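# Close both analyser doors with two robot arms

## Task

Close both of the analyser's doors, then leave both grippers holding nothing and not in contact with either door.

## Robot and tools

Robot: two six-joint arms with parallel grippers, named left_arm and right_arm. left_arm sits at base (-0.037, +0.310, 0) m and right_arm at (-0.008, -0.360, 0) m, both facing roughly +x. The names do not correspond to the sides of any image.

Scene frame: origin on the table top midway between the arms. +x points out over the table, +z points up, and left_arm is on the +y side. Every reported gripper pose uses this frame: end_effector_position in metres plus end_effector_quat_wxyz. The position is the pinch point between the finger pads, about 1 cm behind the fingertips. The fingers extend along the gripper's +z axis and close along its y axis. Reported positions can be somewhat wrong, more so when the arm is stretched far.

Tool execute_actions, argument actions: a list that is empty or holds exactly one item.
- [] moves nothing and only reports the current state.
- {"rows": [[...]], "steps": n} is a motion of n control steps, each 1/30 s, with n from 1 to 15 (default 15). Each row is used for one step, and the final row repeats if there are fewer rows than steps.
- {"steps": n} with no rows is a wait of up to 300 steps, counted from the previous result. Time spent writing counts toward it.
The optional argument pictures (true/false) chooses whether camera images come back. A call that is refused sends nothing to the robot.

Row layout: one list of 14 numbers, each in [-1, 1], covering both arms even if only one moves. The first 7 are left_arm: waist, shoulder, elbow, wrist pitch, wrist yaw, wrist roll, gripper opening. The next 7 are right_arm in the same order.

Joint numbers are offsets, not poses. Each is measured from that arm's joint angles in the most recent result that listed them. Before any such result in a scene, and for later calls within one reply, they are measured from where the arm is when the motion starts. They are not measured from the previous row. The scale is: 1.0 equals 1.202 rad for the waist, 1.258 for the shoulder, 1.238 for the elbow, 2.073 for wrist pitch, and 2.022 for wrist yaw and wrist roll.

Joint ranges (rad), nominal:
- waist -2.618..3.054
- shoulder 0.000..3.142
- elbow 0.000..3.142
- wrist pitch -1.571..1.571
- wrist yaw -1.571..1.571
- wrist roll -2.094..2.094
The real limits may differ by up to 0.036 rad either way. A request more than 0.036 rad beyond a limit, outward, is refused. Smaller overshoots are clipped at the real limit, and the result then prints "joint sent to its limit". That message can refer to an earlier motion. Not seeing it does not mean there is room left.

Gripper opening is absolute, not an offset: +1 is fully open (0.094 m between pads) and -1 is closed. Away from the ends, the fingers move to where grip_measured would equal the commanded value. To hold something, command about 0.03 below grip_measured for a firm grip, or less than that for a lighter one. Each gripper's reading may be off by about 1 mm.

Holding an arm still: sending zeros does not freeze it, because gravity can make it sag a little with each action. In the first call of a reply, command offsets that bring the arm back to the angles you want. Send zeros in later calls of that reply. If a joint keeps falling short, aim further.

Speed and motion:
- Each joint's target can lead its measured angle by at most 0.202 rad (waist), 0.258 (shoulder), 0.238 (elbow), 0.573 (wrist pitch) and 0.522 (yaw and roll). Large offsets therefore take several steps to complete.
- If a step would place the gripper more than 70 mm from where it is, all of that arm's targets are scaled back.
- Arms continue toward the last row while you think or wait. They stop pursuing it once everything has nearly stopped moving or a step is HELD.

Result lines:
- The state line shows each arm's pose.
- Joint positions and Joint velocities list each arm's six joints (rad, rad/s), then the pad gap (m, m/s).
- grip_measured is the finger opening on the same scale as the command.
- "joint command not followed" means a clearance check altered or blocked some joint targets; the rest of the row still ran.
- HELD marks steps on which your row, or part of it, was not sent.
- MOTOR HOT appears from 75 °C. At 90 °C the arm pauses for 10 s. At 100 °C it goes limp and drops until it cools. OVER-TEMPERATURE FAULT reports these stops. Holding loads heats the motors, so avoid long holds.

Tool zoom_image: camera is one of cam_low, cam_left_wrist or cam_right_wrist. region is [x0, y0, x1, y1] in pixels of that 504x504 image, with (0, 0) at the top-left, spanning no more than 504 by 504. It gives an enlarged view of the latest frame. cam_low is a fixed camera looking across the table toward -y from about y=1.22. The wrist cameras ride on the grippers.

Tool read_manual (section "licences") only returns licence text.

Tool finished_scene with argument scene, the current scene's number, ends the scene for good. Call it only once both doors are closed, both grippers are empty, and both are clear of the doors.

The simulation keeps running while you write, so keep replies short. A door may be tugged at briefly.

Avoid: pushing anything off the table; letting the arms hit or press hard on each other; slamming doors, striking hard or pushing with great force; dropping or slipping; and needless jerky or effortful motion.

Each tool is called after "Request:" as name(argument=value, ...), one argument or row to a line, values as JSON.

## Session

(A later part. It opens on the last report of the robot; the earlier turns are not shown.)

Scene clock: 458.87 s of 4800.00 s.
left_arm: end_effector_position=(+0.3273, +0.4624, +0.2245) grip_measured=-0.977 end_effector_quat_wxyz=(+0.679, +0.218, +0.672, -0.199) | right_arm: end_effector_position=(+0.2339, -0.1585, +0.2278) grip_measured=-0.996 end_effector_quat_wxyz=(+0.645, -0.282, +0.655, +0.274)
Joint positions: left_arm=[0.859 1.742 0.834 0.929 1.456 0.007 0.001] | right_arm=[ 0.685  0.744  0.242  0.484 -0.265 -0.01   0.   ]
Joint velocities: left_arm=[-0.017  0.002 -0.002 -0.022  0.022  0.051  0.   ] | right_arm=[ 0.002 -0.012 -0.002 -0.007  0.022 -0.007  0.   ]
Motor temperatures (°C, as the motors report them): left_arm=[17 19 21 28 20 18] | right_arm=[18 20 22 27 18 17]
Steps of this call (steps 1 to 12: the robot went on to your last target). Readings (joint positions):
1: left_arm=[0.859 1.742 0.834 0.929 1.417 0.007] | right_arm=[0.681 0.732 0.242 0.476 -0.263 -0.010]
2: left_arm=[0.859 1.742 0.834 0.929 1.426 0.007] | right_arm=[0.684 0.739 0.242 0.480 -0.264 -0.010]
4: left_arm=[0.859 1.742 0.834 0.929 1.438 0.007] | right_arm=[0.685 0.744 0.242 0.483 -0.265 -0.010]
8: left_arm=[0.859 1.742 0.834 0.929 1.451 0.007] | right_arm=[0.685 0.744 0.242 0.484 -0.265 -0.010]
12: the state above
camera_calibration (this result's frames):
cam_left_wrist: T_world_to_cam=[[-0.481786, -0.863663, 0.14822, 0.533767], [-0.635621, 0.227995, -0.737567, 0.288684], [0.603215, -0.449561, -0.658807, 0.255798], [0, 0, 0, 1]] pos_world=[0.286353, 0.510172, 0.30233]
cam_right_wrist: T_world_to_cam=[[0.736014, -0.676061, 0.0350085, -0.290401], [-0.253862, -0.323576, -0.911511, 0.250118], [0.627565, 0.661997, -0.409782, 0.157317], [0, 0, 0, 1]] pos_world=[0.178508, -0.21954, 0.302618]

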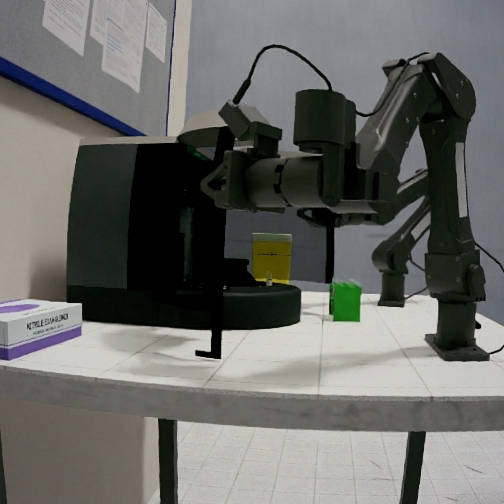

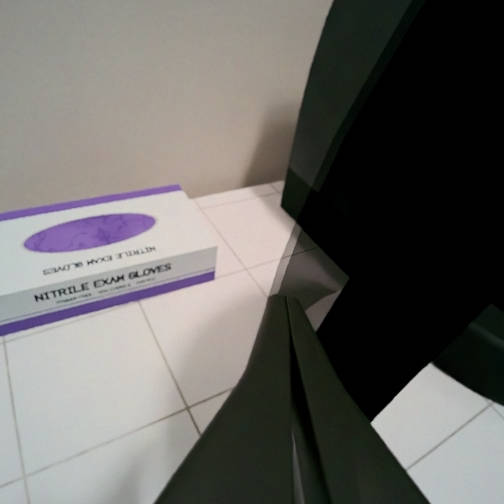

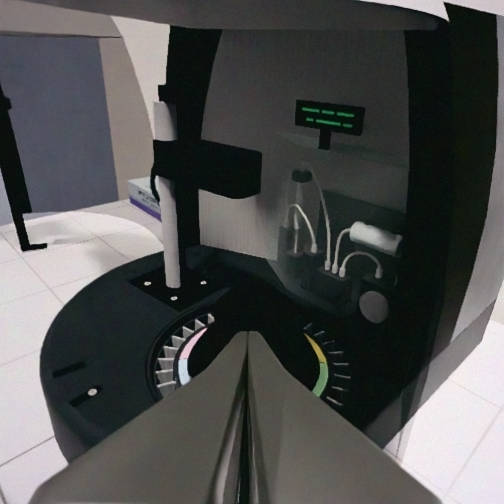

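Request:
execute_actions(
  actions=[
    {"rows": [[0,-0.006,-0.006,0,0.008,0,-1, 0.014,0.015,0.03,0.004,-0.01,0,-1],[0,-0.015,-0.017,0,0.008,0,-1, 0.018,0.024,0.035,0.008,-0.01,0,-1],[0,-0.027,-0.03,0,0.008,0,-1, 0.022,0.034,0.04,0.013,-0.01,0,-1],[0,-0.041,-0.045,0,0.008,0,-1, 0.027,0.044,0.044,0.017,-0.01,0,-1],[0,-0.056,-0.062,0.002,0.008,0,-1, 0.031,0.055,0.049,0.022,-0.01,0,-1],[0,-0.071,-0.078,0.002,0.008,0,-1, 0.036,0.065,0.053,0.026,-0.01,0,-1],[0,-0.086,-0.095,0.003,0.008,0,-1, 0.04,0.076,0.057,0.031,-0.01,0,-1],[0,-0.101,-0.111,0.003,0.008,0,-1, 0.044,0.086,0.062,0.035,-0.01,0,-1],[0,-0.116,-0.128,0.004,0.008,0,-1, 0.048,0.097,0.066,0.04,-0.01,0,-1],[0,-0.131,-0.144,0.004,0.008,0,-1, 0.052,0.107,0.07,0.044,-0.01,0,-1],[0,-0.146,-0.161,0.005,0.008,0,-1, 0.056,0.118,0.075,0.048,-0.01,0,-1],[0,-0.161,-0.177,0.005,0.008,0,-1, 0.06,0.128,0.079,0.053,-0.01,0,-1],[0,-0.176,-0.194,0.005,0.008,0,-1, 0.064,0.139,0.083,0.057,-0.01,0,-1],[0,-0.191,-0.21,0.005,0.008,0,-1, 0.068,0.15,0.088,0.062,-0.01,0,-1],[0,-0.204,-0.225,0.005,0.008,0,-1, 0.072,0.16,0.092,0.066,-0.01,0,-1]], "steps": 15},
  ],
  pictures=false,
)

Request:
execute_actions(
  actions=[
    {"steps": 12},
  ],
)

Request:
zoom_image(
  camera="cam_low",
  region=[200, 210, 400, 370],
)

Scene clock: 473.50 s of 4800.00 s.
left_arm: end_effector_position=(+0.2896, +0.4193, +0.2229) grip_measured=-0.977 end_effector_quat_wxyz=(+0.677, +0.212, +0.674, -0.204) | right_arm: end_effector_position=(+0.2382, -0.1279, +0.2310) grip_measured=-0.996 end_effector_quat_wxyz=(+0.631, -0.308, +0.647, +0.298)
Joint positions: left_arm=[0.859 1.534 0.607 0.933 1.454 0.007 0.001] | right_arm=[ 0.752  0.908  0.308  0.572 -0.276 -0.01   0.   ]
Joint velocities: left_arm=[-0.027 -0.554 -0.579 -0.051 -0.037  0.037 -0.001] | right_arm=[ 0.125  0.374  0.164  0.242 -0.007 -0.051 -0.001]
Motor temperatures (°C, as the motors report them): left_arm=[17 19 21 28 20 18] | right_arm=[18 20 23 28 18 17]
Steps of this call (steps 1 to 30: the robot went on to your last target; steps 31 to 90: nothing new was sent; then 11.13 s passed at rest; steps 91 to 105: all 15 steps of this action). Readings (joint positions):
91: left_arm=[0.859 1.742 0.834 0.929 1.460 0.007] | right_arm=[0.685 0.744 0.242 0.484 -0.265 -0.010]
92: left_arm=[0.859 1.742 0.834 0.929 1.461 0.007] | right_arm=[0.686 0.746 0.242 0.485 -0.265 -0.010]
94: left_arm=[0.859 1.734 0.822 0.929 1.461 0.007] | right_arm=[0.694 0.761 0.248 0.493 -0.266 -0.010]
98: left_arm=[0.859 1.673 0.748 0.929 1.455 0.007] | right_arm=[0.717 0.814 0.271 0.517 -0.271 -0.010]
105: the state above

Scene clock: 473.90 s of 4800.00 s.
left_arm: end_effector_position=(+0.2831, +0.4115, +0.2214) grip_measured=-0.977 end_effector_quat_wxyz=(+0.676, +0.213, +0.674, -0.206) | right_arm: end_effector_position=(+0.2394, -0.1235, +0.2374) grip_measured=-0.996 end_effector_quat_wxyz=(+0.638, -0.309, +0.637, +0.302)
Joint positions: left_arm=[0.859 1.502 0.57  0.934 1.46  0.007 0.001] | right_arm=[ 0.76   0.932  0.317  0.612 -0.277 -0.01   0.   ]
Joint velocities: left_arm=[ 0.012 -0.007  0.007 -0.022 -0.037  0.022 -0.001] | right_arm=[-0.012  0.002 -0.002  0.051 -0.066 -0.022 -0.001]
Motor temperatures (°C, as the motors report them): left_arm=[17 19 21 28 20 18] | right_arm=[18 20 23 28 18 17]
Steps of this call (steps 1 to 12: the robot went on to your last target). Readings (joint positions):
1: left_arm=[0.859 1.518 0.590 0.933 1.455 0.007] | right_arm=[0.756 0.919 0.313 0.579 -0.277 -0.010]
2: left_arm=[0.859 1.508 0.578 0.933 1.458 0.007] | right_arm=[0.759 0.927 0.316 0.585 -0.277 -0.010]
4: left_arm=[0.859 1.502 0.570 0.934 1.460 0.007] | right_arm=[0.760 0.932 0.317 0.593 -0.277 -0.010]
8: left_arm=[0.859 1.502 0.570 0.934 1.460 0.007] | right_arm=[0.760 0.932 0.317 0.605 -0.277 -0.010]
12: the state above
camera_calibration (this result's frames):
cam_left_wrist: T_world_to_cam=[[-0.482445, -0.859925, 0.166659, 0.46358], [-0.644139, 0.219365, -0.732778, 0.274755], [0.593576, -0.460877, -0.659743, 0.265133], [0, 0, 0, 1]] pos_world=[0.243256, 0.460566, 0.298994]
cam_right_wrist: T_world_to_cam=[[0.791293, -0.61019, 0.0390355, -0.277117], [-0.214236, -0.336484, -0.916996, 0.261747], [0.572676, 0.71725, -0.396982, 0.151566], [0, 0, 0, 1]] pos_world=[0.188558, -0.189731, 0.311007]

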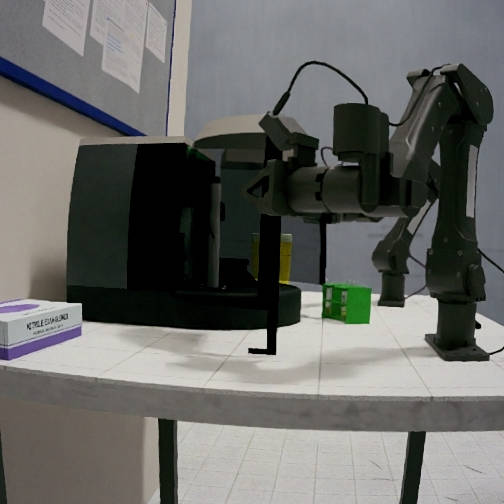

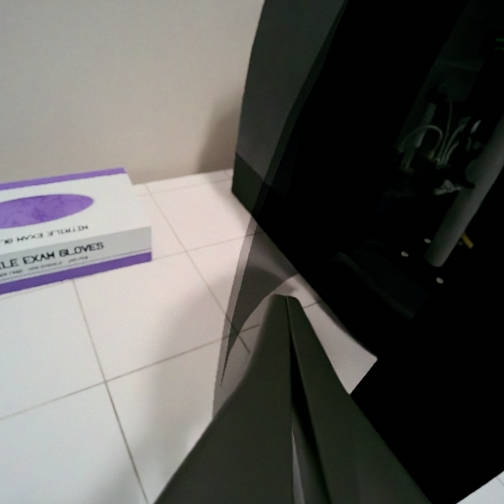

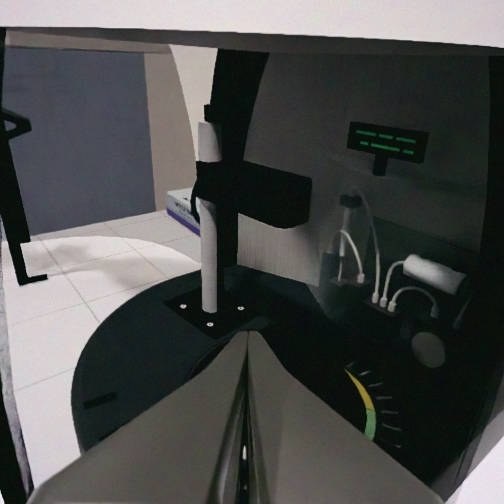

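Region (200, 210, 400, 370) of cam_low's 504x504 image, scaled by 2.520, with more detail than that image has; it fills the top 403 rows of this view, and the rest is white.

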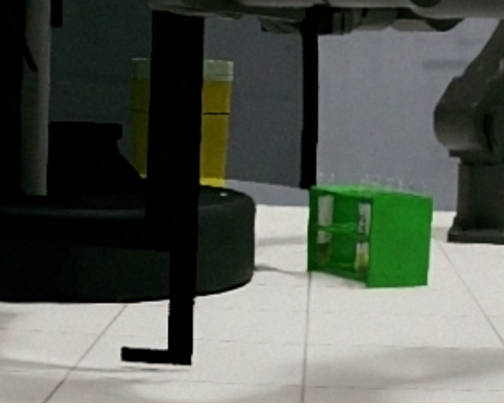

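Request:
execute_actions(
  actions=[
    {"rows": [[0,-0.018,-0.016,-0.002,0,0,-1, 0.011,0.014,0.032,0.004,-0.005,0,-1],[0,-0.032,-0.027,-0.004,-0.002,0,-1, 0.013,0.022,0.036,0.007,-0.005,0,-1],[0,-0.048,-0.04,-0.006,-0.004,0,-1, 0.016,0.031,0.041,0.01,-0.005,0,-1],[0,-0.066,-0.054,-0.009,-0.006,0,-1, 0.018,0.04,0.046,0.013,-0.005,0,-1],[0,-0.084,-0.068,-0.012,-0.008,0,-1, 0.02,0.05,0.05,0.016,-0.005,0,-1],[0,-0.102,-0.082,-0.015,-0.01,0,-1, 0.023,0.059,0.055,0.019,-0.005,0,-1],[-0.003,-0.12,-0.095,-0.018,-0.012,0,-1, 0.025,0.069,0.06,0.022,-0.005,0,-1],[-0.004,-0.138,-0.108,-0.021,-0.014,0,-1, 0.027,0.078,0.065,0.025,-0.005,0,-1],[-0.005,-0.156,-0.121,-0.024,-0.016,0,-1, 0.029,0.088,0.07,0.028,-0.005,0,-1],[-0.006,-0.174,-0.134,-0.027,-0.018,0,-1, 0.031,0.097,0.074,0.032,-0.005,0,-1],[-0.008,-0.192,-0.147,-0.03,-0.02,0,-1, 0.033,0.107,0.079,0.035,-0.005,0,-1],[-0.01,-0.21,-0.16,-0.033,-0.023,0,-1, 0.035,0.116,0.084,0.038,-0.005,0,-1],[-0.012,-0.228,-0.173,-0.037,-0.026,0,-1, 0.037,0.126,0.089,0.041,-0.005,0,-1],[-0.014,-0.246,-0.186,-0.04,-0.028,0,-1, 0.039,0.135,0.094,0.044,-0.005,0,-1],[-0.016,-0.264,-0.198,-0.043,-0.03,0,-1, 0.041,0.144,0.098,0.047,-0.005,0,-1]], "steps": 15},
  ],
  pictures=false,
)

Request:
execute_actions(
  actions=[
    {"steps": 12},
  ],
)

Request:
zoom_image(
  camera="cam_low",
  region=[200, 210, 400, 370],
)

Scene clock: 493.10 s of 4800.00 s.
left_arm: end_effector_position=(+0.2490, +0.3727, +0.2248) grip_measured=-0.977 end_effector_quat_wxyz=(+0.686, +0.208, +0.674, -0.180) | right_arm: end_effector_position=(+0.2498, -0.0989, +0.2401) grip_measured=-0.996 end_effector_quat_wxyz=(+0.629, -0.323, +0.632, +0.316)
Joint positions: left_arm=[0.856 1.227 0.369 0.893 1.411 0.007 0.001] | right_arm=[ 0.794  1.078  0.391  0.677 -0.286 -0.01   0.   ]
Joint velocities: left_arm=[-0.071 -0.647 -0.457 -0.154 -0.154 -0.037  0.   ] | right_arm=[ 0.056  0.31   0.168  0.198 -0.037 -0.007  0.   ]
Motor temperatures (°C, as the motors report them): left_arm=[17 19 20 27 20 18] | right_arm=[18 20 23 28 18 17]
Steps of this call (steps 1 to 30: the robot went on to your last target; steps 31 to 90: nothing new was sent; then 15.70 s passed at rest; steps 91 to 105: all 15 steps of this action). Readings (joint positions):
91: left_arm=[0.859 1.502 0.570 0.934 1.460 0.007] | right_arm=[0.760 0.932 0.317 0.615 -0.277 -0.010]
92: left_arm=[0.859 1.500 0.569 0.934 1.458 0.007] | right_arm=[0.760 0.934 0.317 0.616 -0.277 -0.010]
94: left_arm=[0.859 1.478 0.549 0.933 1.447 0.007] | right_arm=[0.764 0.947 0.324 0.621 -0.278 -0.010]
98: left_arm=[0.859 1.389 0.482 0.924 1.434 0.007] | right_arm=[0.778 0.993 0.348 0.636 -0.284 -0.010]
105: the state above

Scene clock: 493.50 s of 4800.00 s.
left_arm: end_effector_position=(+0.2443, +0.3650, +0.2220) grip_measured=-0.977 end_effector_quat_wxyz=(+0.684, +0.205, +0.675, -0.186) | right_arm: end_effector_position=(+0.2517, -0.0955, +0.2428) grip_measured=-0.996 end_effector_quat_wxyz=(+0.633, -0.324, +0.628, +0.318)
Joint positions: left_arm=[0.849 1.186 0.34  0.867 1.408 0.007 0.001] | right_arm=[ 0.798  1.099  0.401  0.7   -0.286 -0.01   0.   ]
Joint velocities: left_arm=[-0.007  0.007 -0.002 -0.022  0.022 -0.022 -0.001] | right_arm=[-0.002  0.002 -0.007 -0.037 -0.022  0.037 -0.001]
Motor temperatures (°C, as the motors report them): left_arm=[17 19 20 27 20 18] | right_arm=[18 20 23 28 18 17]
Steps of this call (steps 1 to 12: the robot went on to your last target). Readings (joint positions):
1: left_arm=[0.854 1.207 0.356 0.889 1.410 0.007] | right_arm=[0.796 1.088 0.396 0.683 -0.286 -0.010]
2: left_arm=[0.851 1.194 0.347 0.885 1.410 0.007] | right_arm=[0.798 1.094 0.400 0.687 -0.286 -0.010]
4: left_arm=[0.849 1.186 0.340 0.880 1.409 0.007] | right_arm=[0.798 1.099 0.401 0.691 -0.286 -0.010]
8: left_arm=[0.849 1.186 0.340 0.871 1.408 0.007] | right_arm=[0.798 1.099 0.401 0.696 -0.286 -0.010]
12: the state above
camera_calibration (this result's frames):
cam_left_wrist: T_world_to_cam=[[-0.448362, -0.881561, 0.147722, 0.408522], [-0.642971, 0.203279, -0.738421, 0.267304], [0.620934, -0.426061, -0.657961, 0.247285], [0, 0, 0, 1]] pos_world=[0.201487, 0.411159, 0.299739]
cam_right_wrist: T_world_to_cam=[[0.819299, -0.571918, 0.0407254, -0.273804], [-0.193808, -0.343087, -0.919092, 0.273517], [0.539618, 0.745118, -0.391933, 0.136334], [0, 0, 0, 1]] pos_world=[0.203769, -0.164339, 0.315972]

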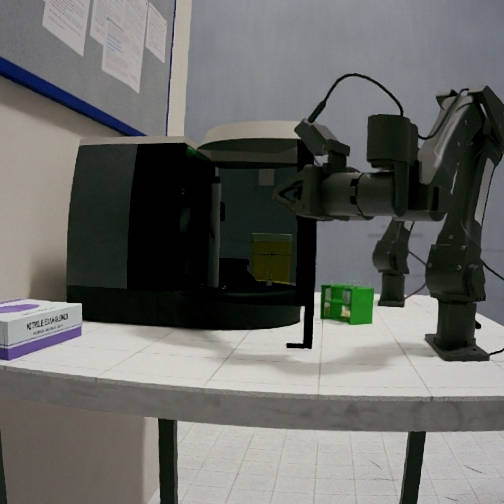

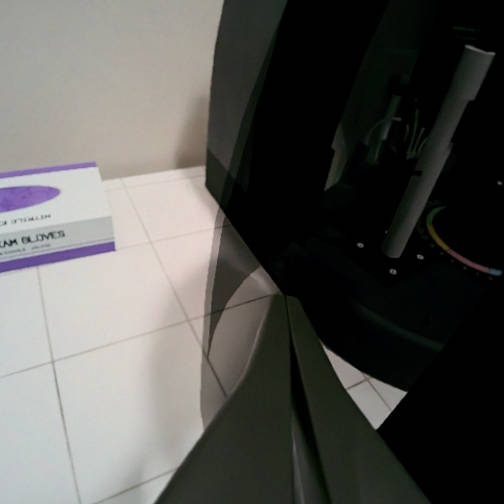

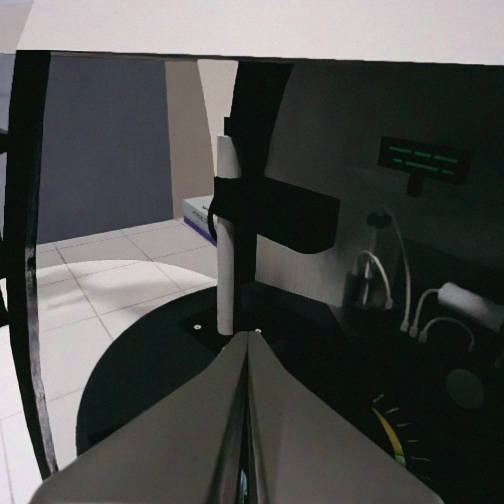

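Region (200, 210, 400, 370) of cam_low's 504x504 image, scaled by 2.520, with more detail than that image has; it fills the top 403 rows of this view, and the rest is white.

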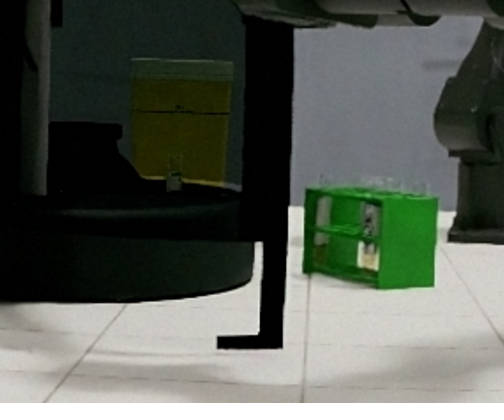

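Request:
execute_actions(
  actions=[
    {"rows": [[-0.01,-0.018,-0.014,-0.008,-0.003,0,-1, 0.009,0.014,0.032,0.006,0,0,-1],[-0.016,-0.03,-0.02,-0.013,-0.007,0,-1, 0.01,0.023,0.036,0.009,0,0,-1],[-0.023,-0.044,-0.026,-0.018,-0.011,0,-1, 0.011,0.033,0.041,0.012,0,0,-1],[-0.031,-0.058,-0.032,-0.023,-0.016,0,-1, 0.012,0.043,0.046,0.015,0,0,-1],[-0.039,-0.072,-0.038,-0.028,-0.021,0,-1, 0.013,0.053,0.051,0.018,0,0,-1],[-0.048,-0.086,-0.044,-0.034,-0.026,0,-1, 0.014,0.063,0.056,0.021,0,0,-1],[-0.057,-0.099,-0.05,-0.039,-0.032,0,-1, 0.015,0.073,0.061,0.024,0,0,-1],[-0.066,-0.112,-0.055,-0.044,-0.038,0,-1, 0.016,0.082,0.065,0.026,0,0,-1],[-0.076,-0.125,-0.06,-0.049,-0.044,0,-1, 0.017,0.091,0.069,0.029,0,0,-1],[-0.086,-0.138,-0.065,-0.055,-0.05,0,-1, 0.018,0.099,0.073,0.031,0,0,-1],[-0.096,-0.15,-0.07,-0.06,-0.056,0,-1, 0.019,0.107,0.077,0.034,0,0,-1],[-0.107,-0.162,-0.075,-0.065,-0.063,0,-1, 0.02,0.114,0.081,0.036,0,0,-1],[-0.118,-0.174,-0.08,-0.07,-0.07,0,-1, 0.021,0.12,0.084,0.038,0,0,-1],[-0.129,-0.185,-0.085,-0.075,-0.077,0,-1, 0.022,0.126,0.087,0.04,0,0,-1],[-0.139,-0.196,-0.09,-0.08,-0.083,0,-1, 0.023,0.131,0.089,0.041,0,0,-1]], "steps": 15},
  ],
  pictures=false,
)

Request:
execute_actions(
  actions=[
    {"steps": 12},
  ],
)

Scene clock: 511.13 s of 4800.00 s.
left_arm: end_effector_position=(+0.2376, +0.3225, +0.2255) grip_measured=-0.977 end_effector_quat_wxyz=(+0.686, +0.216, +0.669, -0.186) | right_arm: end_effector_position=(+0.2609, -0.0827, +0.2442) grip_measured=-0.996 end_effector_quat_wxyz=(+0.633, -0.328, +0.622, +0.323)
Joint positions: left_arm=[0.713 0.982 0.256 0.767 1.289 0.007 0.001] | right_arm=[ 0.808  1.189  0.443  0.756 -0.292 -0.01   0.   ]
Joint velocities: left_arm=[-0.369 -0.413 -0.188 -0.256 -0.315 -0.037  0.001] | right_arm=[ 0.002  0.046 -0.012  0.066 -0.037 -0.007  0.001]
Motor temperatures (°C, as the motors report them): left_arm=[17 18 20 27 20 18] | right_arm=[18 20 23 28 18 17]
Steps of this call (steps 1 to 30: the robot went on to your last target; steps 31 to 90: nothing new was sent; then 14.13 s passed at rest; steps 91 to 105: all 15 steps of this action). Readings (joint positions):
91: left_arm=[0.848 1.186 0.340 0.865 1.407 0.007] | right_arm=[0.798 1.099 0.401 0.703 -0.286 -0.010]
92: left_arm=[0.846 1.184 0.340 0.864 1.404 0.007] | right_arm=[0.798 1.101 0.401 0.705 -0.286 -0.010]
94: left_arm=[0.838 1.165 0.332 0.857 1.390 0.007] | right_arm=[0.799 1.114 0.408 0.713 -0.287 -0.010]
98: left_arm=[0.799 1.093 0.301 0.831 1.361 0.007] | right_arm=[0.806 1.164 0.435 0.734 -0.287 -0.010]
105: the state above

Scene clock: 511.53 s of 4800.00 s.
left_arm: end_effector_position=(+0.2384, +0.3190, +0.2209) grip_measured=-0.977 end_effector_quat_wxyz=(+0.682, +0.203, +0.676, -0.191) | right_arm: end_effector_position=(+0.2610, -0.0826, +0.2443) grip_measured=-0.996 end_effector_quat_wxyz=(+0.633, -0.328, +0.622, +0.323)
Joint positions: left_arm=[0.689 0.957 0.244 0.724 1.252 0.007 0.001] | right_arm=[ 0.808  1.189  0.443  0.758 -0.293 -0.01   0.   ]
Joint velocities: left_arm=[-0.007 -0.007 -0.002 -0.066  0.022 -0.007 -0.001] | right_arm=[-0.027  0.022 -0.022  0.007 -0.051  0.037 -0.   ]
Motor temperatures (°C, as the motors report them): left_arm=[17 18 20 27 20 18] | right_arm=[18 20 23 28 18 17]
Steps of this call (steps 1 to 12: the robot went on to your last target). Readings (joint positions):
1: left_arm=[0.702 0.969 0.251 0.759 1.280 0.007] | right_arm=[0.808 1.189 0.443 0.758 -0.293 -0.010]
2: left_arm=[0.695 0.961 0.247 0.753 1.274 0.007] | right_arm=[0.808 1.189 0.443 0.758 -0.293 -0.010]
4: left_arm=[0.690 0.957 0.244 0.743 1.265 0.007] | right_arm=[0.808 1.189 0.443 0.758 -0.293 -0.010]
8: left_arm=[0.689 0.957 0.244 0.730 1.256 0.007] | right_arm=[0.808 1.189 0.443 0.758 -0.293 -0.010]
12: the state above
camera_calibration (this result's frames):
cam_left_wrist: T_world_to_cam=[[-0.450794, -0.878378, 0.158859, 0.362583], [-0.64673, 0.198733, -0.736373, 0.273874], [0.615243, -0.434692, -0.657662, 0.234696], [0, 0, 0, 1]] pos_world=[0.196178, 0.366077, 0.298425]
cam_right_wrist: T_world_to_cam=[[0.827827, -0.559282, 0.0436623, -0.275938], [-0.1815, -0.340667, -0.922498, 0.278918], [0.530811, 0.755744, -0.383524, 0.123402], [0, 0, 0, 1]] pos_world=[0.213549, -0.152569, 0.316677]

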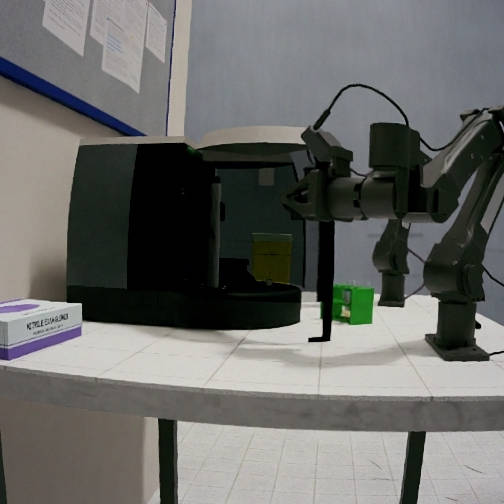

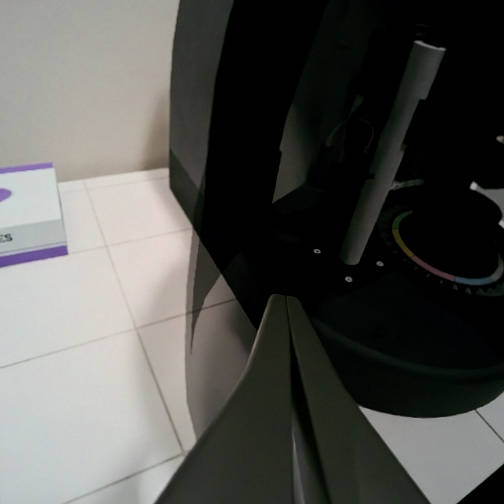

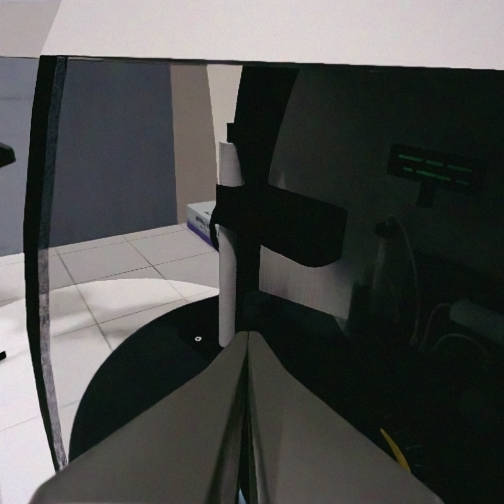

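Request:
execute_actions(
  actions=[
    {"rows": [[-0.016,-0.022,-0.014,-0.012,-0.014,0,-1, 0,-0.01,-0.002,-0.002,0,0,-1],[-0.03,-0.038,-0.018,-0.02,-0.024,0,-1, 0,-0.022,-0.007,-0.007,0,0,-1],[-0.047,-0.056,-0.022,-0.028,-0.035,0,-1, 0,-0.038,-0.014,-0.013,0,0,-1],[-0.065,-0.074,-0.026,-0.036,-0.046,0,-1, 0,-0.058,-0.023,-0.021,0,0,-1],[-0.084,-0.092,-0.03,-0.044,-0.058,0,-1, 0,-0.083,-0.033,-0.03,0,0,-1],[-0.104,-0.109,-0.034,-0.052,-0.07,0,-1, 0,-0.11,-0.044,-0.041,0,0,-1],[-0.124,-0.126,-0.038,-0.06,-0.082,0,-1, 0,-0.14,-0.056,-0.052,0,0,-1],[-0.145,-0.142,-0.042,-0.068,-0.095,0,-1, 0,-0.17,-0.068,-0.063,0,0,-1],[-0.167,-0.158,-0.046,-0.076,-0.108,0,-1, 0,-0.2,-0.08,-0.075,0,0,-1],[-0.189,-0.173,-0.05,-0.083,-0.121,0,-1, 0,-0.23,-0.092,-0.085,0,0,-1],[-0.212,-0.188,-0.053,-0.09,-0.135,0,-1, 0,-0.256,-0.102,-0.095,0,0,-1],[-0.235,-0.202,-0.056,-0.097,-0.149,0,-1, 0,-0.278,-0.111,-0.103,0,0,-1],[-0.259,-0.216,-0.059,-0.104,-0.163,0,-1, 0,-0.295,-0.118,-0.109,0,0,-1],[-0.283,-0.229,-0.062,-0.111,-0.177,0,-1, 0,-0.306,-0.122,-0.113,0,0,-1],[-0.305,-0.242,-0.065,-0.118,-0.189,0,-1, 0,-0.31,-0.124,-0.115,0,0,-1]], "steps": 15},
  ],
  pictures=false,
)

Request:
execute_actions(
  actions=[
    {"steps": 12},
  ],
)

Scene clock: 529.83 s of 4800.00 s.
left_arm: end_effector_position=(+0.2308, +0.2582, +0.2283) grip_measured=-0.978 end_effector_quat_wxyz=(+0.689, +0.223, +0.661, -0.196) | right_arm: end_effector_position=(+0.2160, -0.1185, +0.2666) grip_measured=-0.996 end_effector_quat_wxyz=(+0.658, -0.323, +0.596, +0.327)
Joint positions: left_arm=[0.378 0.699 0.184 0.562 0.978 0.007 0.001] | right_arm=[ 0.806  0.835  0.321  0.599 -0.293 -0.01   0.   ]
Joint velocities: left_arm=[-0.833 -0.501 -0.11  -0.476 -0.828 -0.022 -0.   ] | right_arm=[ 0.007 -0.432 -0.183 -0.359 -0.022 -0.037 -0.001]
Motor temperatures (°C, as the motors report them): left_arm=[17 18 20 27 20 18] | right_arm=[18 20 24 29 18 17]
Steps of this call (steps 1 to 30: the robot went on to your last target; steps 31 to 90: nothing new was sent; then 14.80 s passed at rest; steps 91 to 105: all 15 steps of this action). Readings (joint positions):
91: left_arm=[0.687 0.956 0.244 0.721 1.247 0.007] | right_arm=[0.806 1.184 0.438 0.757 -0.293 -0.010]
92: left_arm=[0.681 0.951 0.244 0.716 1.239 0.007] | right_arm=[0.806 1.181 0.437 0.757 -0.293 -0.010]
94: left_arm=[0.655 0.924 0.237 0.702 1.209 0.007] | right_arm=[0.806 1.172 0.437 0.748 -0.293 -0.010]
98: left_arm=[0.566 0.833 0.215 0.658 1.139 0.007] | right_arm=[0.806 1.068 0.405 0.701 -0.293 -0.010]
105: the state above

Scene clock: 530.23 s of 4800.00 s.
left_arm: end_effector_position=(+0.2343, +0.2579, +0.2208) grip_measured=-0.978 end_effector_quat_wxyz=(+0.683, +0.199, +0.677, -0.191) | right_arm: end_effector_position=(+0.2144, -0.1198, +0.2508) grip_measured=-0.996 end_effector_quat_wxyz=(+0.639, -0.327, +0.616, +0.324)
Joint positions: left_arm=[0.33  0.67  0.176 0.502 0.887 0.007 0.001] | right_arm=[ 0.806  0.819  0.308  0.538 -0.293 -0.01   0.   ]
Joint velocities: left_arm=[-0.002  0.002 -0.027  0.007 -0.037  0.007 -0.   ] | right_arm=[ 0.002 -0.012 -0.012 -0.066 -0.051 -0.081  0.   ]
Motor temperatures (°C, as the motors report them): left_arm=[17 18 20 27 20 18] | right_arm=[18 20 24 29 18 17]
Steps of this call (steps 1 to 12: the robot went on to your last target). Readings (joint positions):
1: left_arm=[0.354 0.684 0.181 0.550 0.959 0.007] | right_arm=[0.806 0.824 0.316 0.588 -0.293 -0.010]
2: left_arm=[0.340 0.675 0.179 0.541 0.945 0.007] | right_arm=[0.806 0.820 0.313 0.580 -0.293 -0.010]
4: left_arm=[0.331 0.670 0.178 0.528 0.923 0.007] | right_arm=[0.806 0.819 0.311 0.563 -0.293 -0.010]
8: left_arm=[0.330 0.670 0.176 0.509 0.897 0.007] | right_arm=[0.806 0.819 0.308 0.544 -0.293 -0.010]
12: the state above
camera_calibration (this result's frames):
cam_left_wrist: T_world_to_cam=[[-0.44535, -0.880402, 0.162961, 0.305408], [-0.648338, 0.191569, -0.736858, 0.285686], [0.617512, -0.433813, -0.656113, 0.209557], [0, 0, 0, 1]] pos_world=[0.191831, 0.305062, 0.298234]
cam_right_wrist: T_world_to_cam=[[0.82639, -0.561, 0.0485638, -0.259559], [-0.17034, -0.33126, -0.928036, 0.26391], [0.536715, 0.758648, -0.369311, 0.174247], [0, 0, 0, 1]] pos_world=[0.16593, -0.190381, 0.321874]

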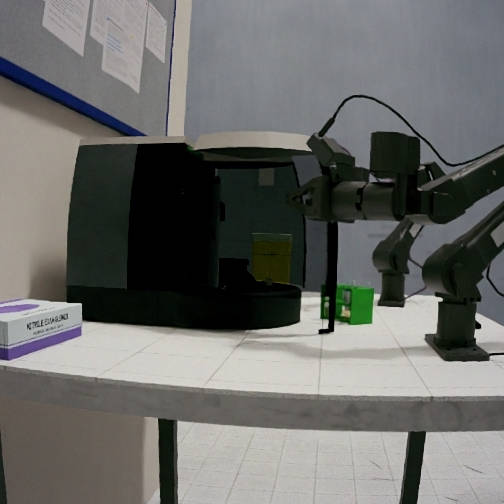

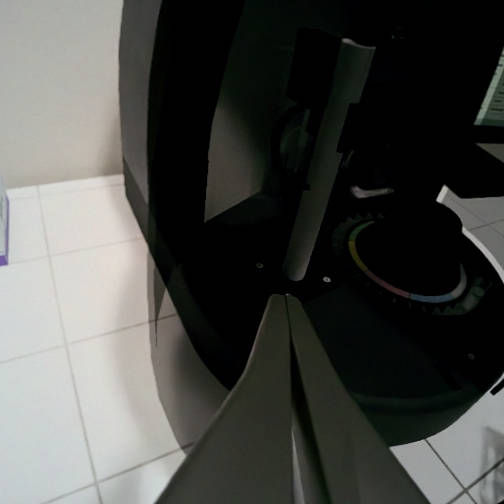

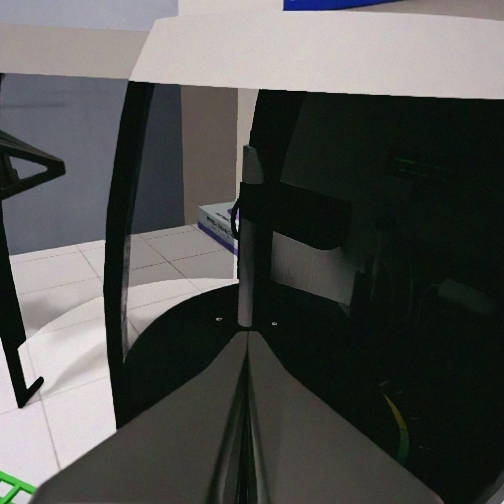

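Request:
zoom_image(
  camera="cam_low",
  region=[180, 120, 380, 350],
)

Request:
zoom_image(
  camera="cam_left_wrist",
  region=[344, 280, 504, 504],
)

Region (180, 120, 380, 350) of cam_low's 504x504 image, scaled by 2.191, with more detail than that image has; it fills the left 438 columns of this view, and the rest is white.

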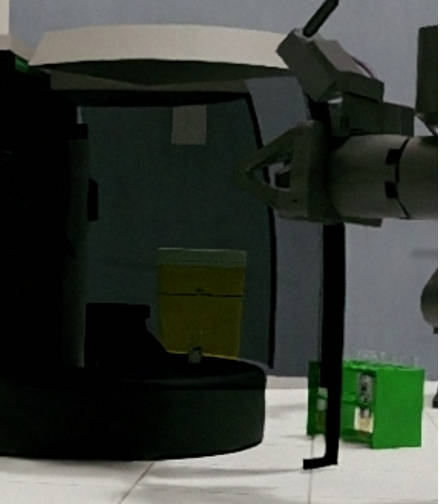

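Region (344, 280, 504, 504) of cam_left_wrist's 504x504 image, scaled by 2.250, with more detail than that image has; it fills the left 360 columns of this view, and the rest is white.

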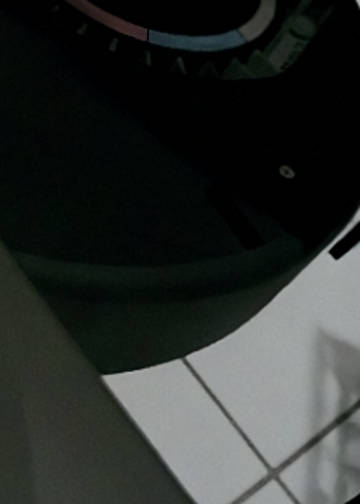

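Request:
execute_actions(
  actions=[
    {"rows": [[-0.012,0,0,0,-0.016,0,-1, 0.005,0.012,0.025,0.004,0,0,-1],[-0.03,0,0,0,-0.032,0,-1, 0.01,0.03,0.033,0.01,0,0,-1],[-0.055,0,0,0,-0.052,0,-1, 0.01,0.055,0.043,0.019,0,0,-1],[-0.085,0,0,0,-0.072,0,-1, 0.01,0.085,0.054,0.03,0,0,-1],[-0.117,0,0,0,-0.092,0,-1, 0.01,0.118,0.067,0.041,0,0,-1],[-0.15,0,0,0,-0.112,0,-1, 0.01,0.152,0.08,0.053,0,0,-1],[-0.183,0,0,0,-0.132,0,-1, 0.01,0.185,0.093,0.064,0,0,-1],[-0.216,0,0,0,-0.152,0,-1, 0.01,0.215,0.104,0.075,0,0,-1],[-0.249,0,0,0,-0.172,0,-1, 0.01,0.24,0.114,0.084,0,0,-1],[-0.282,0,0,0,-0.192,0,-1, 0.01,0.26,0.122,0.091,0,0,-1],[-0.315,0,0,0,-0.211,0,-1, 0.01,0.276,0.128,0.096,0,0,-1],[-0.348,0,0,0,-0.229,0,-1, 0.01,0.289,0.133,0.101,0,0,-1],[-0.379,0,0,0,-0.244,0,-1, 0.01,0.3,0.138,0.105,0,0,-1],[-0.406,0,0,0,-0.254,0,-1, 0.01,0.31,0.142,0.108,0,0,-1],[-0.428,0,0,0,-0.258,0,-1, 0.01,0.319,0.145,0.111,0,0,-1]], "steps": 15},
  ],
  pictures=false,
)

Request:
execute_actions(
  actions=[
    {"steps": 12},
  ],
)

Request:
zoom_image(
  camera="cam_low",
  region=[180, 120, 380, 350],
)

Scene clock: 568.37 s of 4800.00 s.
left_arm: end_effector_position=(+0.2356, +0.1931, +0.2204) grip_measured=-0.978 end_effector_quat_wxyz=(+0.677, +0.215, +0.672, -0.209) | right_arm: end_effector_position=(+0.2595, -0.0838, +0.2342) grip_measured=-0.996 end_effector_quat_wxyz=(+0.618, -0.332, +0.636, +0.321)
Joint positions: left_arm=[-0.126  0.67   0.176  0.498  0.481  0.007  0.001] | right_arm=[ 0.806  1.18   0.439  0.711 -0.296 -0.01   0.   ]
Joint velocities: left_arm=[-0.95   0.007 -0.012 -0.007 -0.755 -0.051  0.001] | right_arm=[-0.012 -0.017 -0.012 -0.037 -0.022  0.081 -0.001]
Motor temperatures (°C, as the motors report them): left_arm=[17 18 21 27 20 18] | right_arm=[18 20 22 28 18 17]
Steps of this call (steps 1 to 30: the robot went on to your last target; steps 31 to 90: nothing new was sent; then 34.63 s passed at rest; steps 91 to 105: all 15 steps of this action). Readings (joint positions):
91: left_arm=[0.329 0.670 0.176 0.498 0.877 0.007] | right_arm=[0.806 0.819 0.308 0.536 -0.293 -0.010]
92: left_arm=[0.323 0.670 0.176 0.498 0.869 0.007] | right_arm=[0.806 0.822 0.308 0.540 -0.293 -0.010]
94: left_arm=[0.286 0.670 0.176 0.498 0.831 0.007] | right_arm=[0.806 0.854 0.319 0.556 -0.293 -0.010]
98: left_arm=[0.146 0.670 0.176 0.498 0.715 0.007] | right_arm=[0.806 1.007 0.379 0.618 -0.293 -0.010]
105: the state above

Scene clock: 568.77 s of 4800.00 s.
left_arm: end_effector_position=(+0.2394, +0.1938, +0.2204) grip_measured=-0.978 end_effector_quat_wxyz=(+0.682, +0.198, +0.677, -0.193) | right_arm: end_effector_position=(+0.2595, -0.0838, +0.2342) grip_measured=-0.996 end_effector_quat_wxyz=(+0.618, -0.332, +0.636, +0.321)
Joint positions: left_arm=[-0.177  0.67   0.176  0.498  0.381  0.007  0.001] | right_arm=[ 0.806  1.18   0.439  0.711 -0.296 -0.01   0.   ]
Joint velocities: left_arm=[-0.007 -0.007 -0.002 -0.022 -0.139 -0.007  0.   ] | right_arm=[ 0.007 -0.032  0.022  0.051  0.022  0.051  0.   ]
Motor temperatures (°C, as the motors report them): left_arm=[17 18 21 27 20 18] | right_arm=[18 20 22 28 18 17]
Steps of this call (steps 1 to 12: the robot went on to your last target). Readings (joint positions):
1: left_arm=[-0.152 0.670 0.176 0.498 0.461 0.007] | right_arm=[0.806 1.180 0.439 0.711 -0.296 -0.010]
2: left_arm=[-0.168 0.670 0.176 0.498 0.446 0.007] | right_arm=[0.806 1.180 0.439 0.711 -0.296 -0.010]
4: left_arm=[-0.177 0.670 0.176 0.498 0.422 0.007] | right_arm=[0.806 1.180 0.439 0.711 -0.296 -0.010]
8: left_arm=[-0.177 0.670 0.176 0.498 0.393 0.007] | right_arm=[0.806 1.180 0.439 0.711 -0.296 -0.010]
12: the state above
camera_calibration (this result's frames):
cam_left_wrist: T_world_to_cam=[[-0.446467, -0.878965, 0.167593, 0.250307], [-0.650504, 0.190222, -0.735296, 0.301379], [0.61442, -0.437305, -0.656698, 0.179844], [0, 0, 0, 1]] pos_world=[0.197303, 0.241329, 0.297757]
cam_right_wrist: T_world_to_cam=[[0.830129, -0.556733, 0.0305581, -0.272232], [-0.211343, -0.364898, -0.906743, 0.270962], [0.515964, 0.746256, -0.420575, 0.132927], [0, 0, 0, 1]] pos_world=[0.214668, -0.151884, 0.309918]

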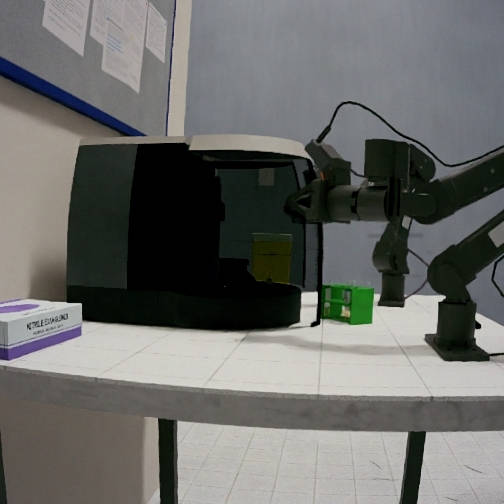

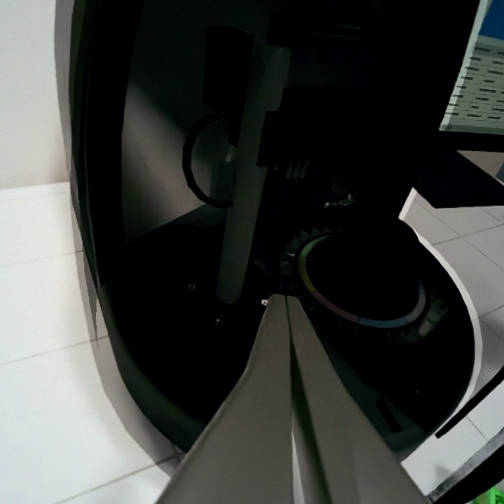

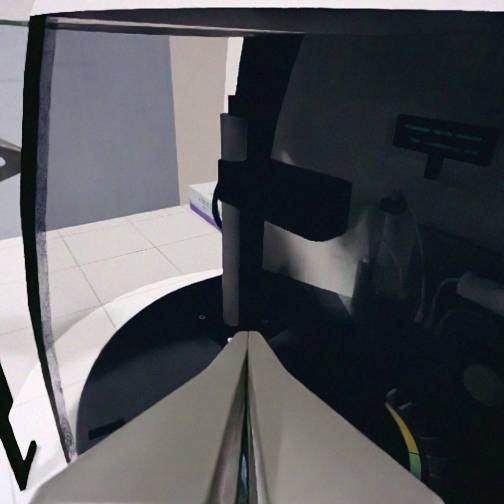

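Region (180, 120, 380, 350) of cam_low's 504x504 image, scaled by 2.191, with more detail than that image has; it fills the left 438 columns of this view, and the rest is white.

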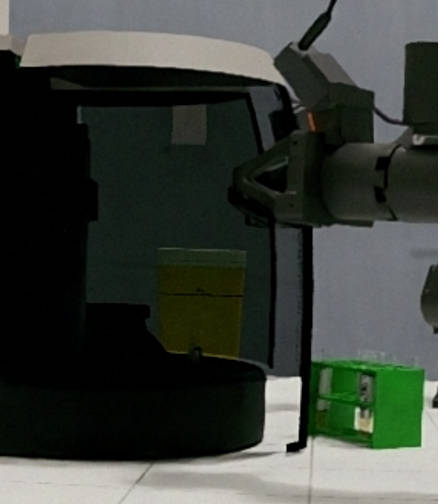

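Request:
zoom_image(
  camera="cam_left_wrist",
  region=[344, 300, 504, 504],
)

Request:
zoom_image(
  camera="cam_low",
  region=[180, 125, 320, 200],
)

Region (344, 300, 504, 504) of cam_left_wrist's 504x504 image, scaled by 2.471, with more detail than that image has; it fills the left 395 columns of this view, and the rest is white.

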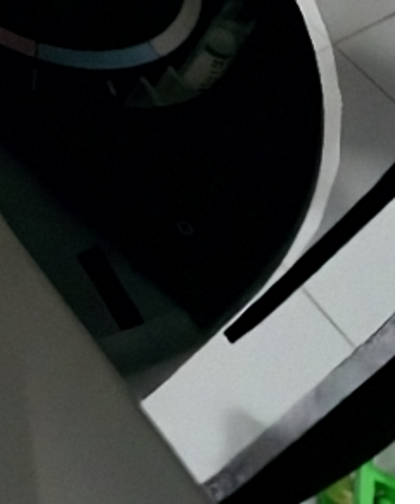

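Region (180, 125, 320, 200) of cam_low's 504x504 image, scaled by 3.600, with more detail than that image has; it fills the top 270 rows of this view, and the rest is white.

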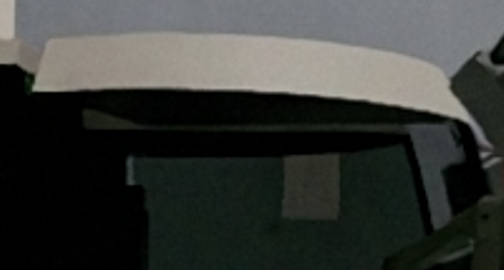

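Request:
execute_actions(
  actions=[
    {"rows": [[-0.022,0.008,0.017,0.009,-0.03,0,-1, 0,-0.01,-0.002,-0.002,0,0,-1],[-0.049,0.019,0.019,0.015,-0.048,0,-1, 0,-0.022,-0.007,-0.005,0,0,-1],[-0.079,0.032,0.022,0.023,-0.067,0,-1, 0,-0.038,-0.014,-0.01,0,0,-1],[-0.109,0.049,0.026,0.032,-0.084,0,-1, 0,-0.058,-0.023,-0.016,0,0,-1],[-0.138,0.067,0.03,0.04,-0.098,0,-1, 0,-0.083,-0.033,-0.023,0,0,-1],[-0.161,0.084,0.034,0.049,-0.112,0,-1, 0,-0.11,-0.044,-0.032,0,0,-1],[-0.183,0.102,0.039,0.057,-0.122,0,-1, 0,-0.14,-0.056,-0.04,0,0,-1],[-0.201,0.12,0.043,0.065,-0.131,0,-1, 0,-0.17,-0.068,-0.05,0,0,-1],[-0.215,0.135,0.046,0.071,-0.138,0,-1, 0,-0.2,-0.08,-0.058,0,0,-1],[-0.227,0.15,0.05,0.077,-0.144,0,-1, 0,-0.23,-0.092,-0.067,0,0,-1],[-0.236,0.162,0.052,0.082,-0.148,0,-1, 0,-0.256,-0.102,-0.074,0,0,-1],[-0.242,0.172,0.055,0.086,-0.151,0,-1, 0,-0.278,-0.111,-0.081,0,0,-1],[-0.248,0.181,0.057,0.09,-0.154,0,-1, 0,-0.295,-0.118,-0.086,0,0,-1],[-0.252,0.188,0.058,0.093,-0.156,0,-1, 0,-0.306,-0.122,-0.089,0,0,-1],[-0.256,0.195,0.06,0.093,-0.156,0,-1, 0,-0.31,-0.124,-0.09,0,0,-1]], "steps": 15},
  ],
  pictures=false,
)

Request:
execute_actions(
  actions=[
    {"steps": 12},
  ],
)

Request:
zoom_image(
  camera="cam_low",
  region=[180, 120, 380, 350],
)

Scene clock: 602.63 s of 4800.00 s.
left_arm: end_effector_position=(+0.2473, +0.1438, +0.2120) grip_measured=-0.978 end_effector_quat_wxyz=(+0.670, +0.208, +0.684, -0.200) | right_arm: end_effector_position=(+0.2145, -0.1190, +0.2651) grip_measured=-0.996 end_effector_quat_wxyz=(+0.657, -0.324, +0.597, +0.328)
Joint positions: left_arm=[-0.468  0.883  0.214  0.645  0.116  0.007  0.001] | right_arm=[ 0.806  0.826  0.316  0.591 -0.296 -0.01   0.   ]
Joint velocities: left_arm=[-0.129 -0.012 -0.017  0.11  -0.168 -0.037  0.   ] | right_arm=[ 0.002 -0.457 -0.178 -0.227  0.007 -0.051 -0.001]
Motor temperatures (°C, as the motors report them): left_arm=[17 18 21 29 20 18] | right_arm=[18 20 24 32 18 17]
Steps of this call (steps 1 to 30: the robot went on to your last target; steps 31 to 90: nothing new was sent; then 30.37 s passed at rest; steps 91 to 105: all 15 steps of this action). Readings (joint positions):
91: left_arm=[-0.180 0.670 0.176 0.499 0.367 0.007] | right_arm=[0.806 1.178 0.436 0.710 -0.296 -0.010]
92: left_arm=[-0.192 0.672 0.176 0.501 0.352 0.007] | right_arm=[0.806 1.176 0.435 0.708 -0.296 -0.010]
94: left_arm=[-0.243 0.689 0.176 0.519 0.307 0.007] | right_arm=[0.806 1.165 0.435 0.702 -0.296 -0.010]
98: left_arm=[-0.370 0.772 0.190 0.568 0.216 0.007] | right_arm=[0.806 1.059 0.400 0.668 -0.296 -0.010]
105: the state above

Scene clock: 603.03 s of 4800.00 s.
left_arm: end_effector_position=(+0.2475, +0.1439, +0.2120) grip_measured=-0.978 end_effector_quat_wxyz=(+0.670, +0.205, +0.685, -0.197) | right_arm: end_effector_position=(+0.2128, -0.1204, +0.2525) grip_measured=-0.996 end_effector_quat_wxyz=(+0.642, -0.327, +0.613, +0.325)
Joint positions: left_arm=[-0.476  0.883  0.214  0.645  0.1    0.007  0.001] | right_arm=[ 0.806  0.81   0.304  0.543 -0.296 -0.01   0.   ]
Joint velocities: left_arm=[-0.022 -0.007  0.007 -0.022  0.066 -0.037 -0.   ] | right_arm=[ 0.002 -0.017 -0.012  0.007  0.007 -0.037 -0.   ]
Motor temperatures (°C, as the motors report them): left_arm=[17 18 21 29 20 18] | right_arm=[18 20 24 32 18 17]
Steps of this call (steps 1 to 12: the robot went on to your last target). Readings (joint positions):
1: left_arm=[-0.471 0.883 0.214 0.645 0.110 0.007] | right_arm=[0.806 0.815 0.311 0.583 -0.296 -0.010]
2: left_arm=[-0.473 0.883 0.214 0.645 0.106 0.007] | right_arm=[0.806 0.811 0.309 0.577 -0.296 -0.010]
4: left_arm=[-0.475 0.883 0.214 0.645 0.102 0.007] | right_arm=[0.806 0.810 0.307 0.564 -0.296 -0.010]
8: left_arm=[-0.476 0.883 0.214 0.645 0.100 0.007] | right_arm=[0.806 0.810 0.304 0.548 -0.296 -0.010]
12: the state above
camera_calibration (this result's frames):
cam_left_wrist: T_world_to_cam=[[-0.457242, -0.873128, 0.16905, 0.212972], [-0.665408, 0.209757, -0.716403, 0.30686], [0.590052, -0.440057, -0.676896, 0.158212], [0, 0, 0, 1]] pos_world=[0.208214, 0.191207, 0.290926]
cam_right_wrist: T_world_to_cam=[[0.827734, -0.558755, 0.0514663, -0.259405], [-0.162576, -0.326598, -0.931076, 0.264724], [0.537053, 0.762316, -0.361176, 0.17449], [0, 0, 0, 1]] pos_world=[0.164046, -0.191502, 0.322851]

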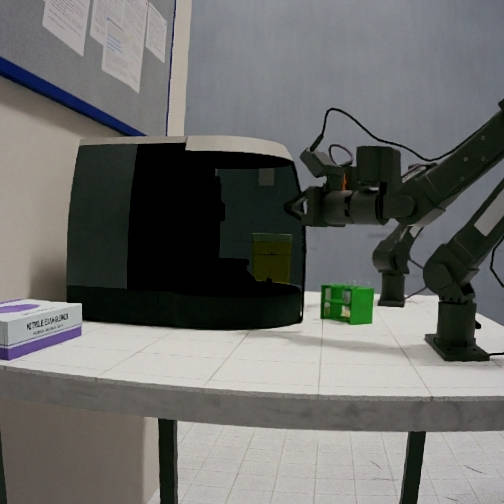

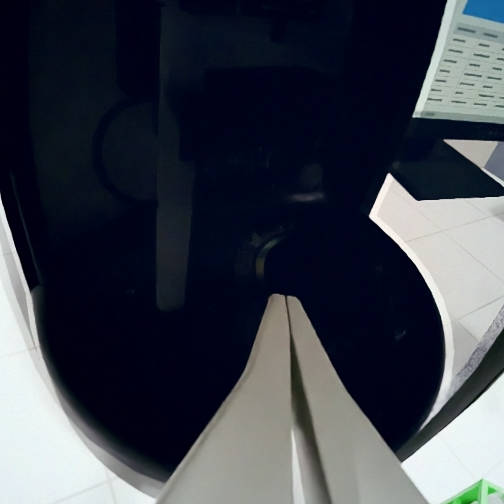

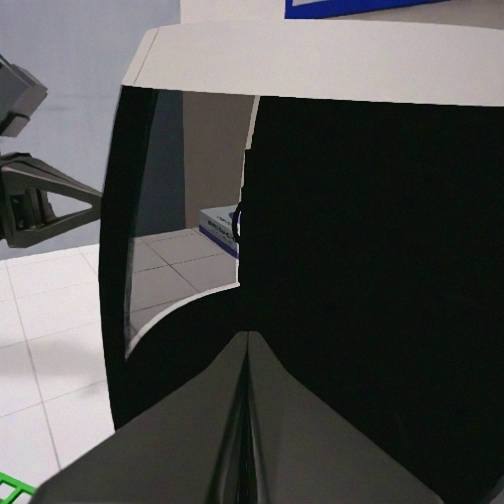

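Region (180, 120, 380, 350) of cam_low's 504x504 image, scaled by 2.191, with more detail than that image has; it fills the left 438 columns of this view, and the rest is white.

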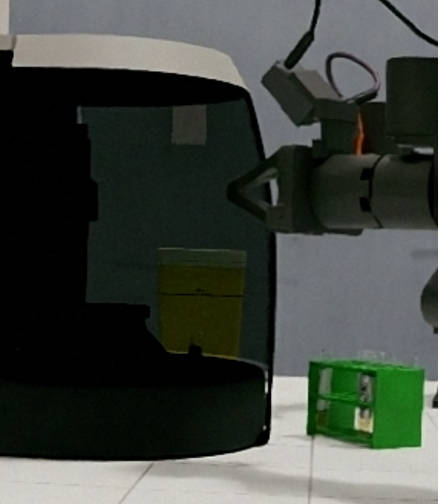

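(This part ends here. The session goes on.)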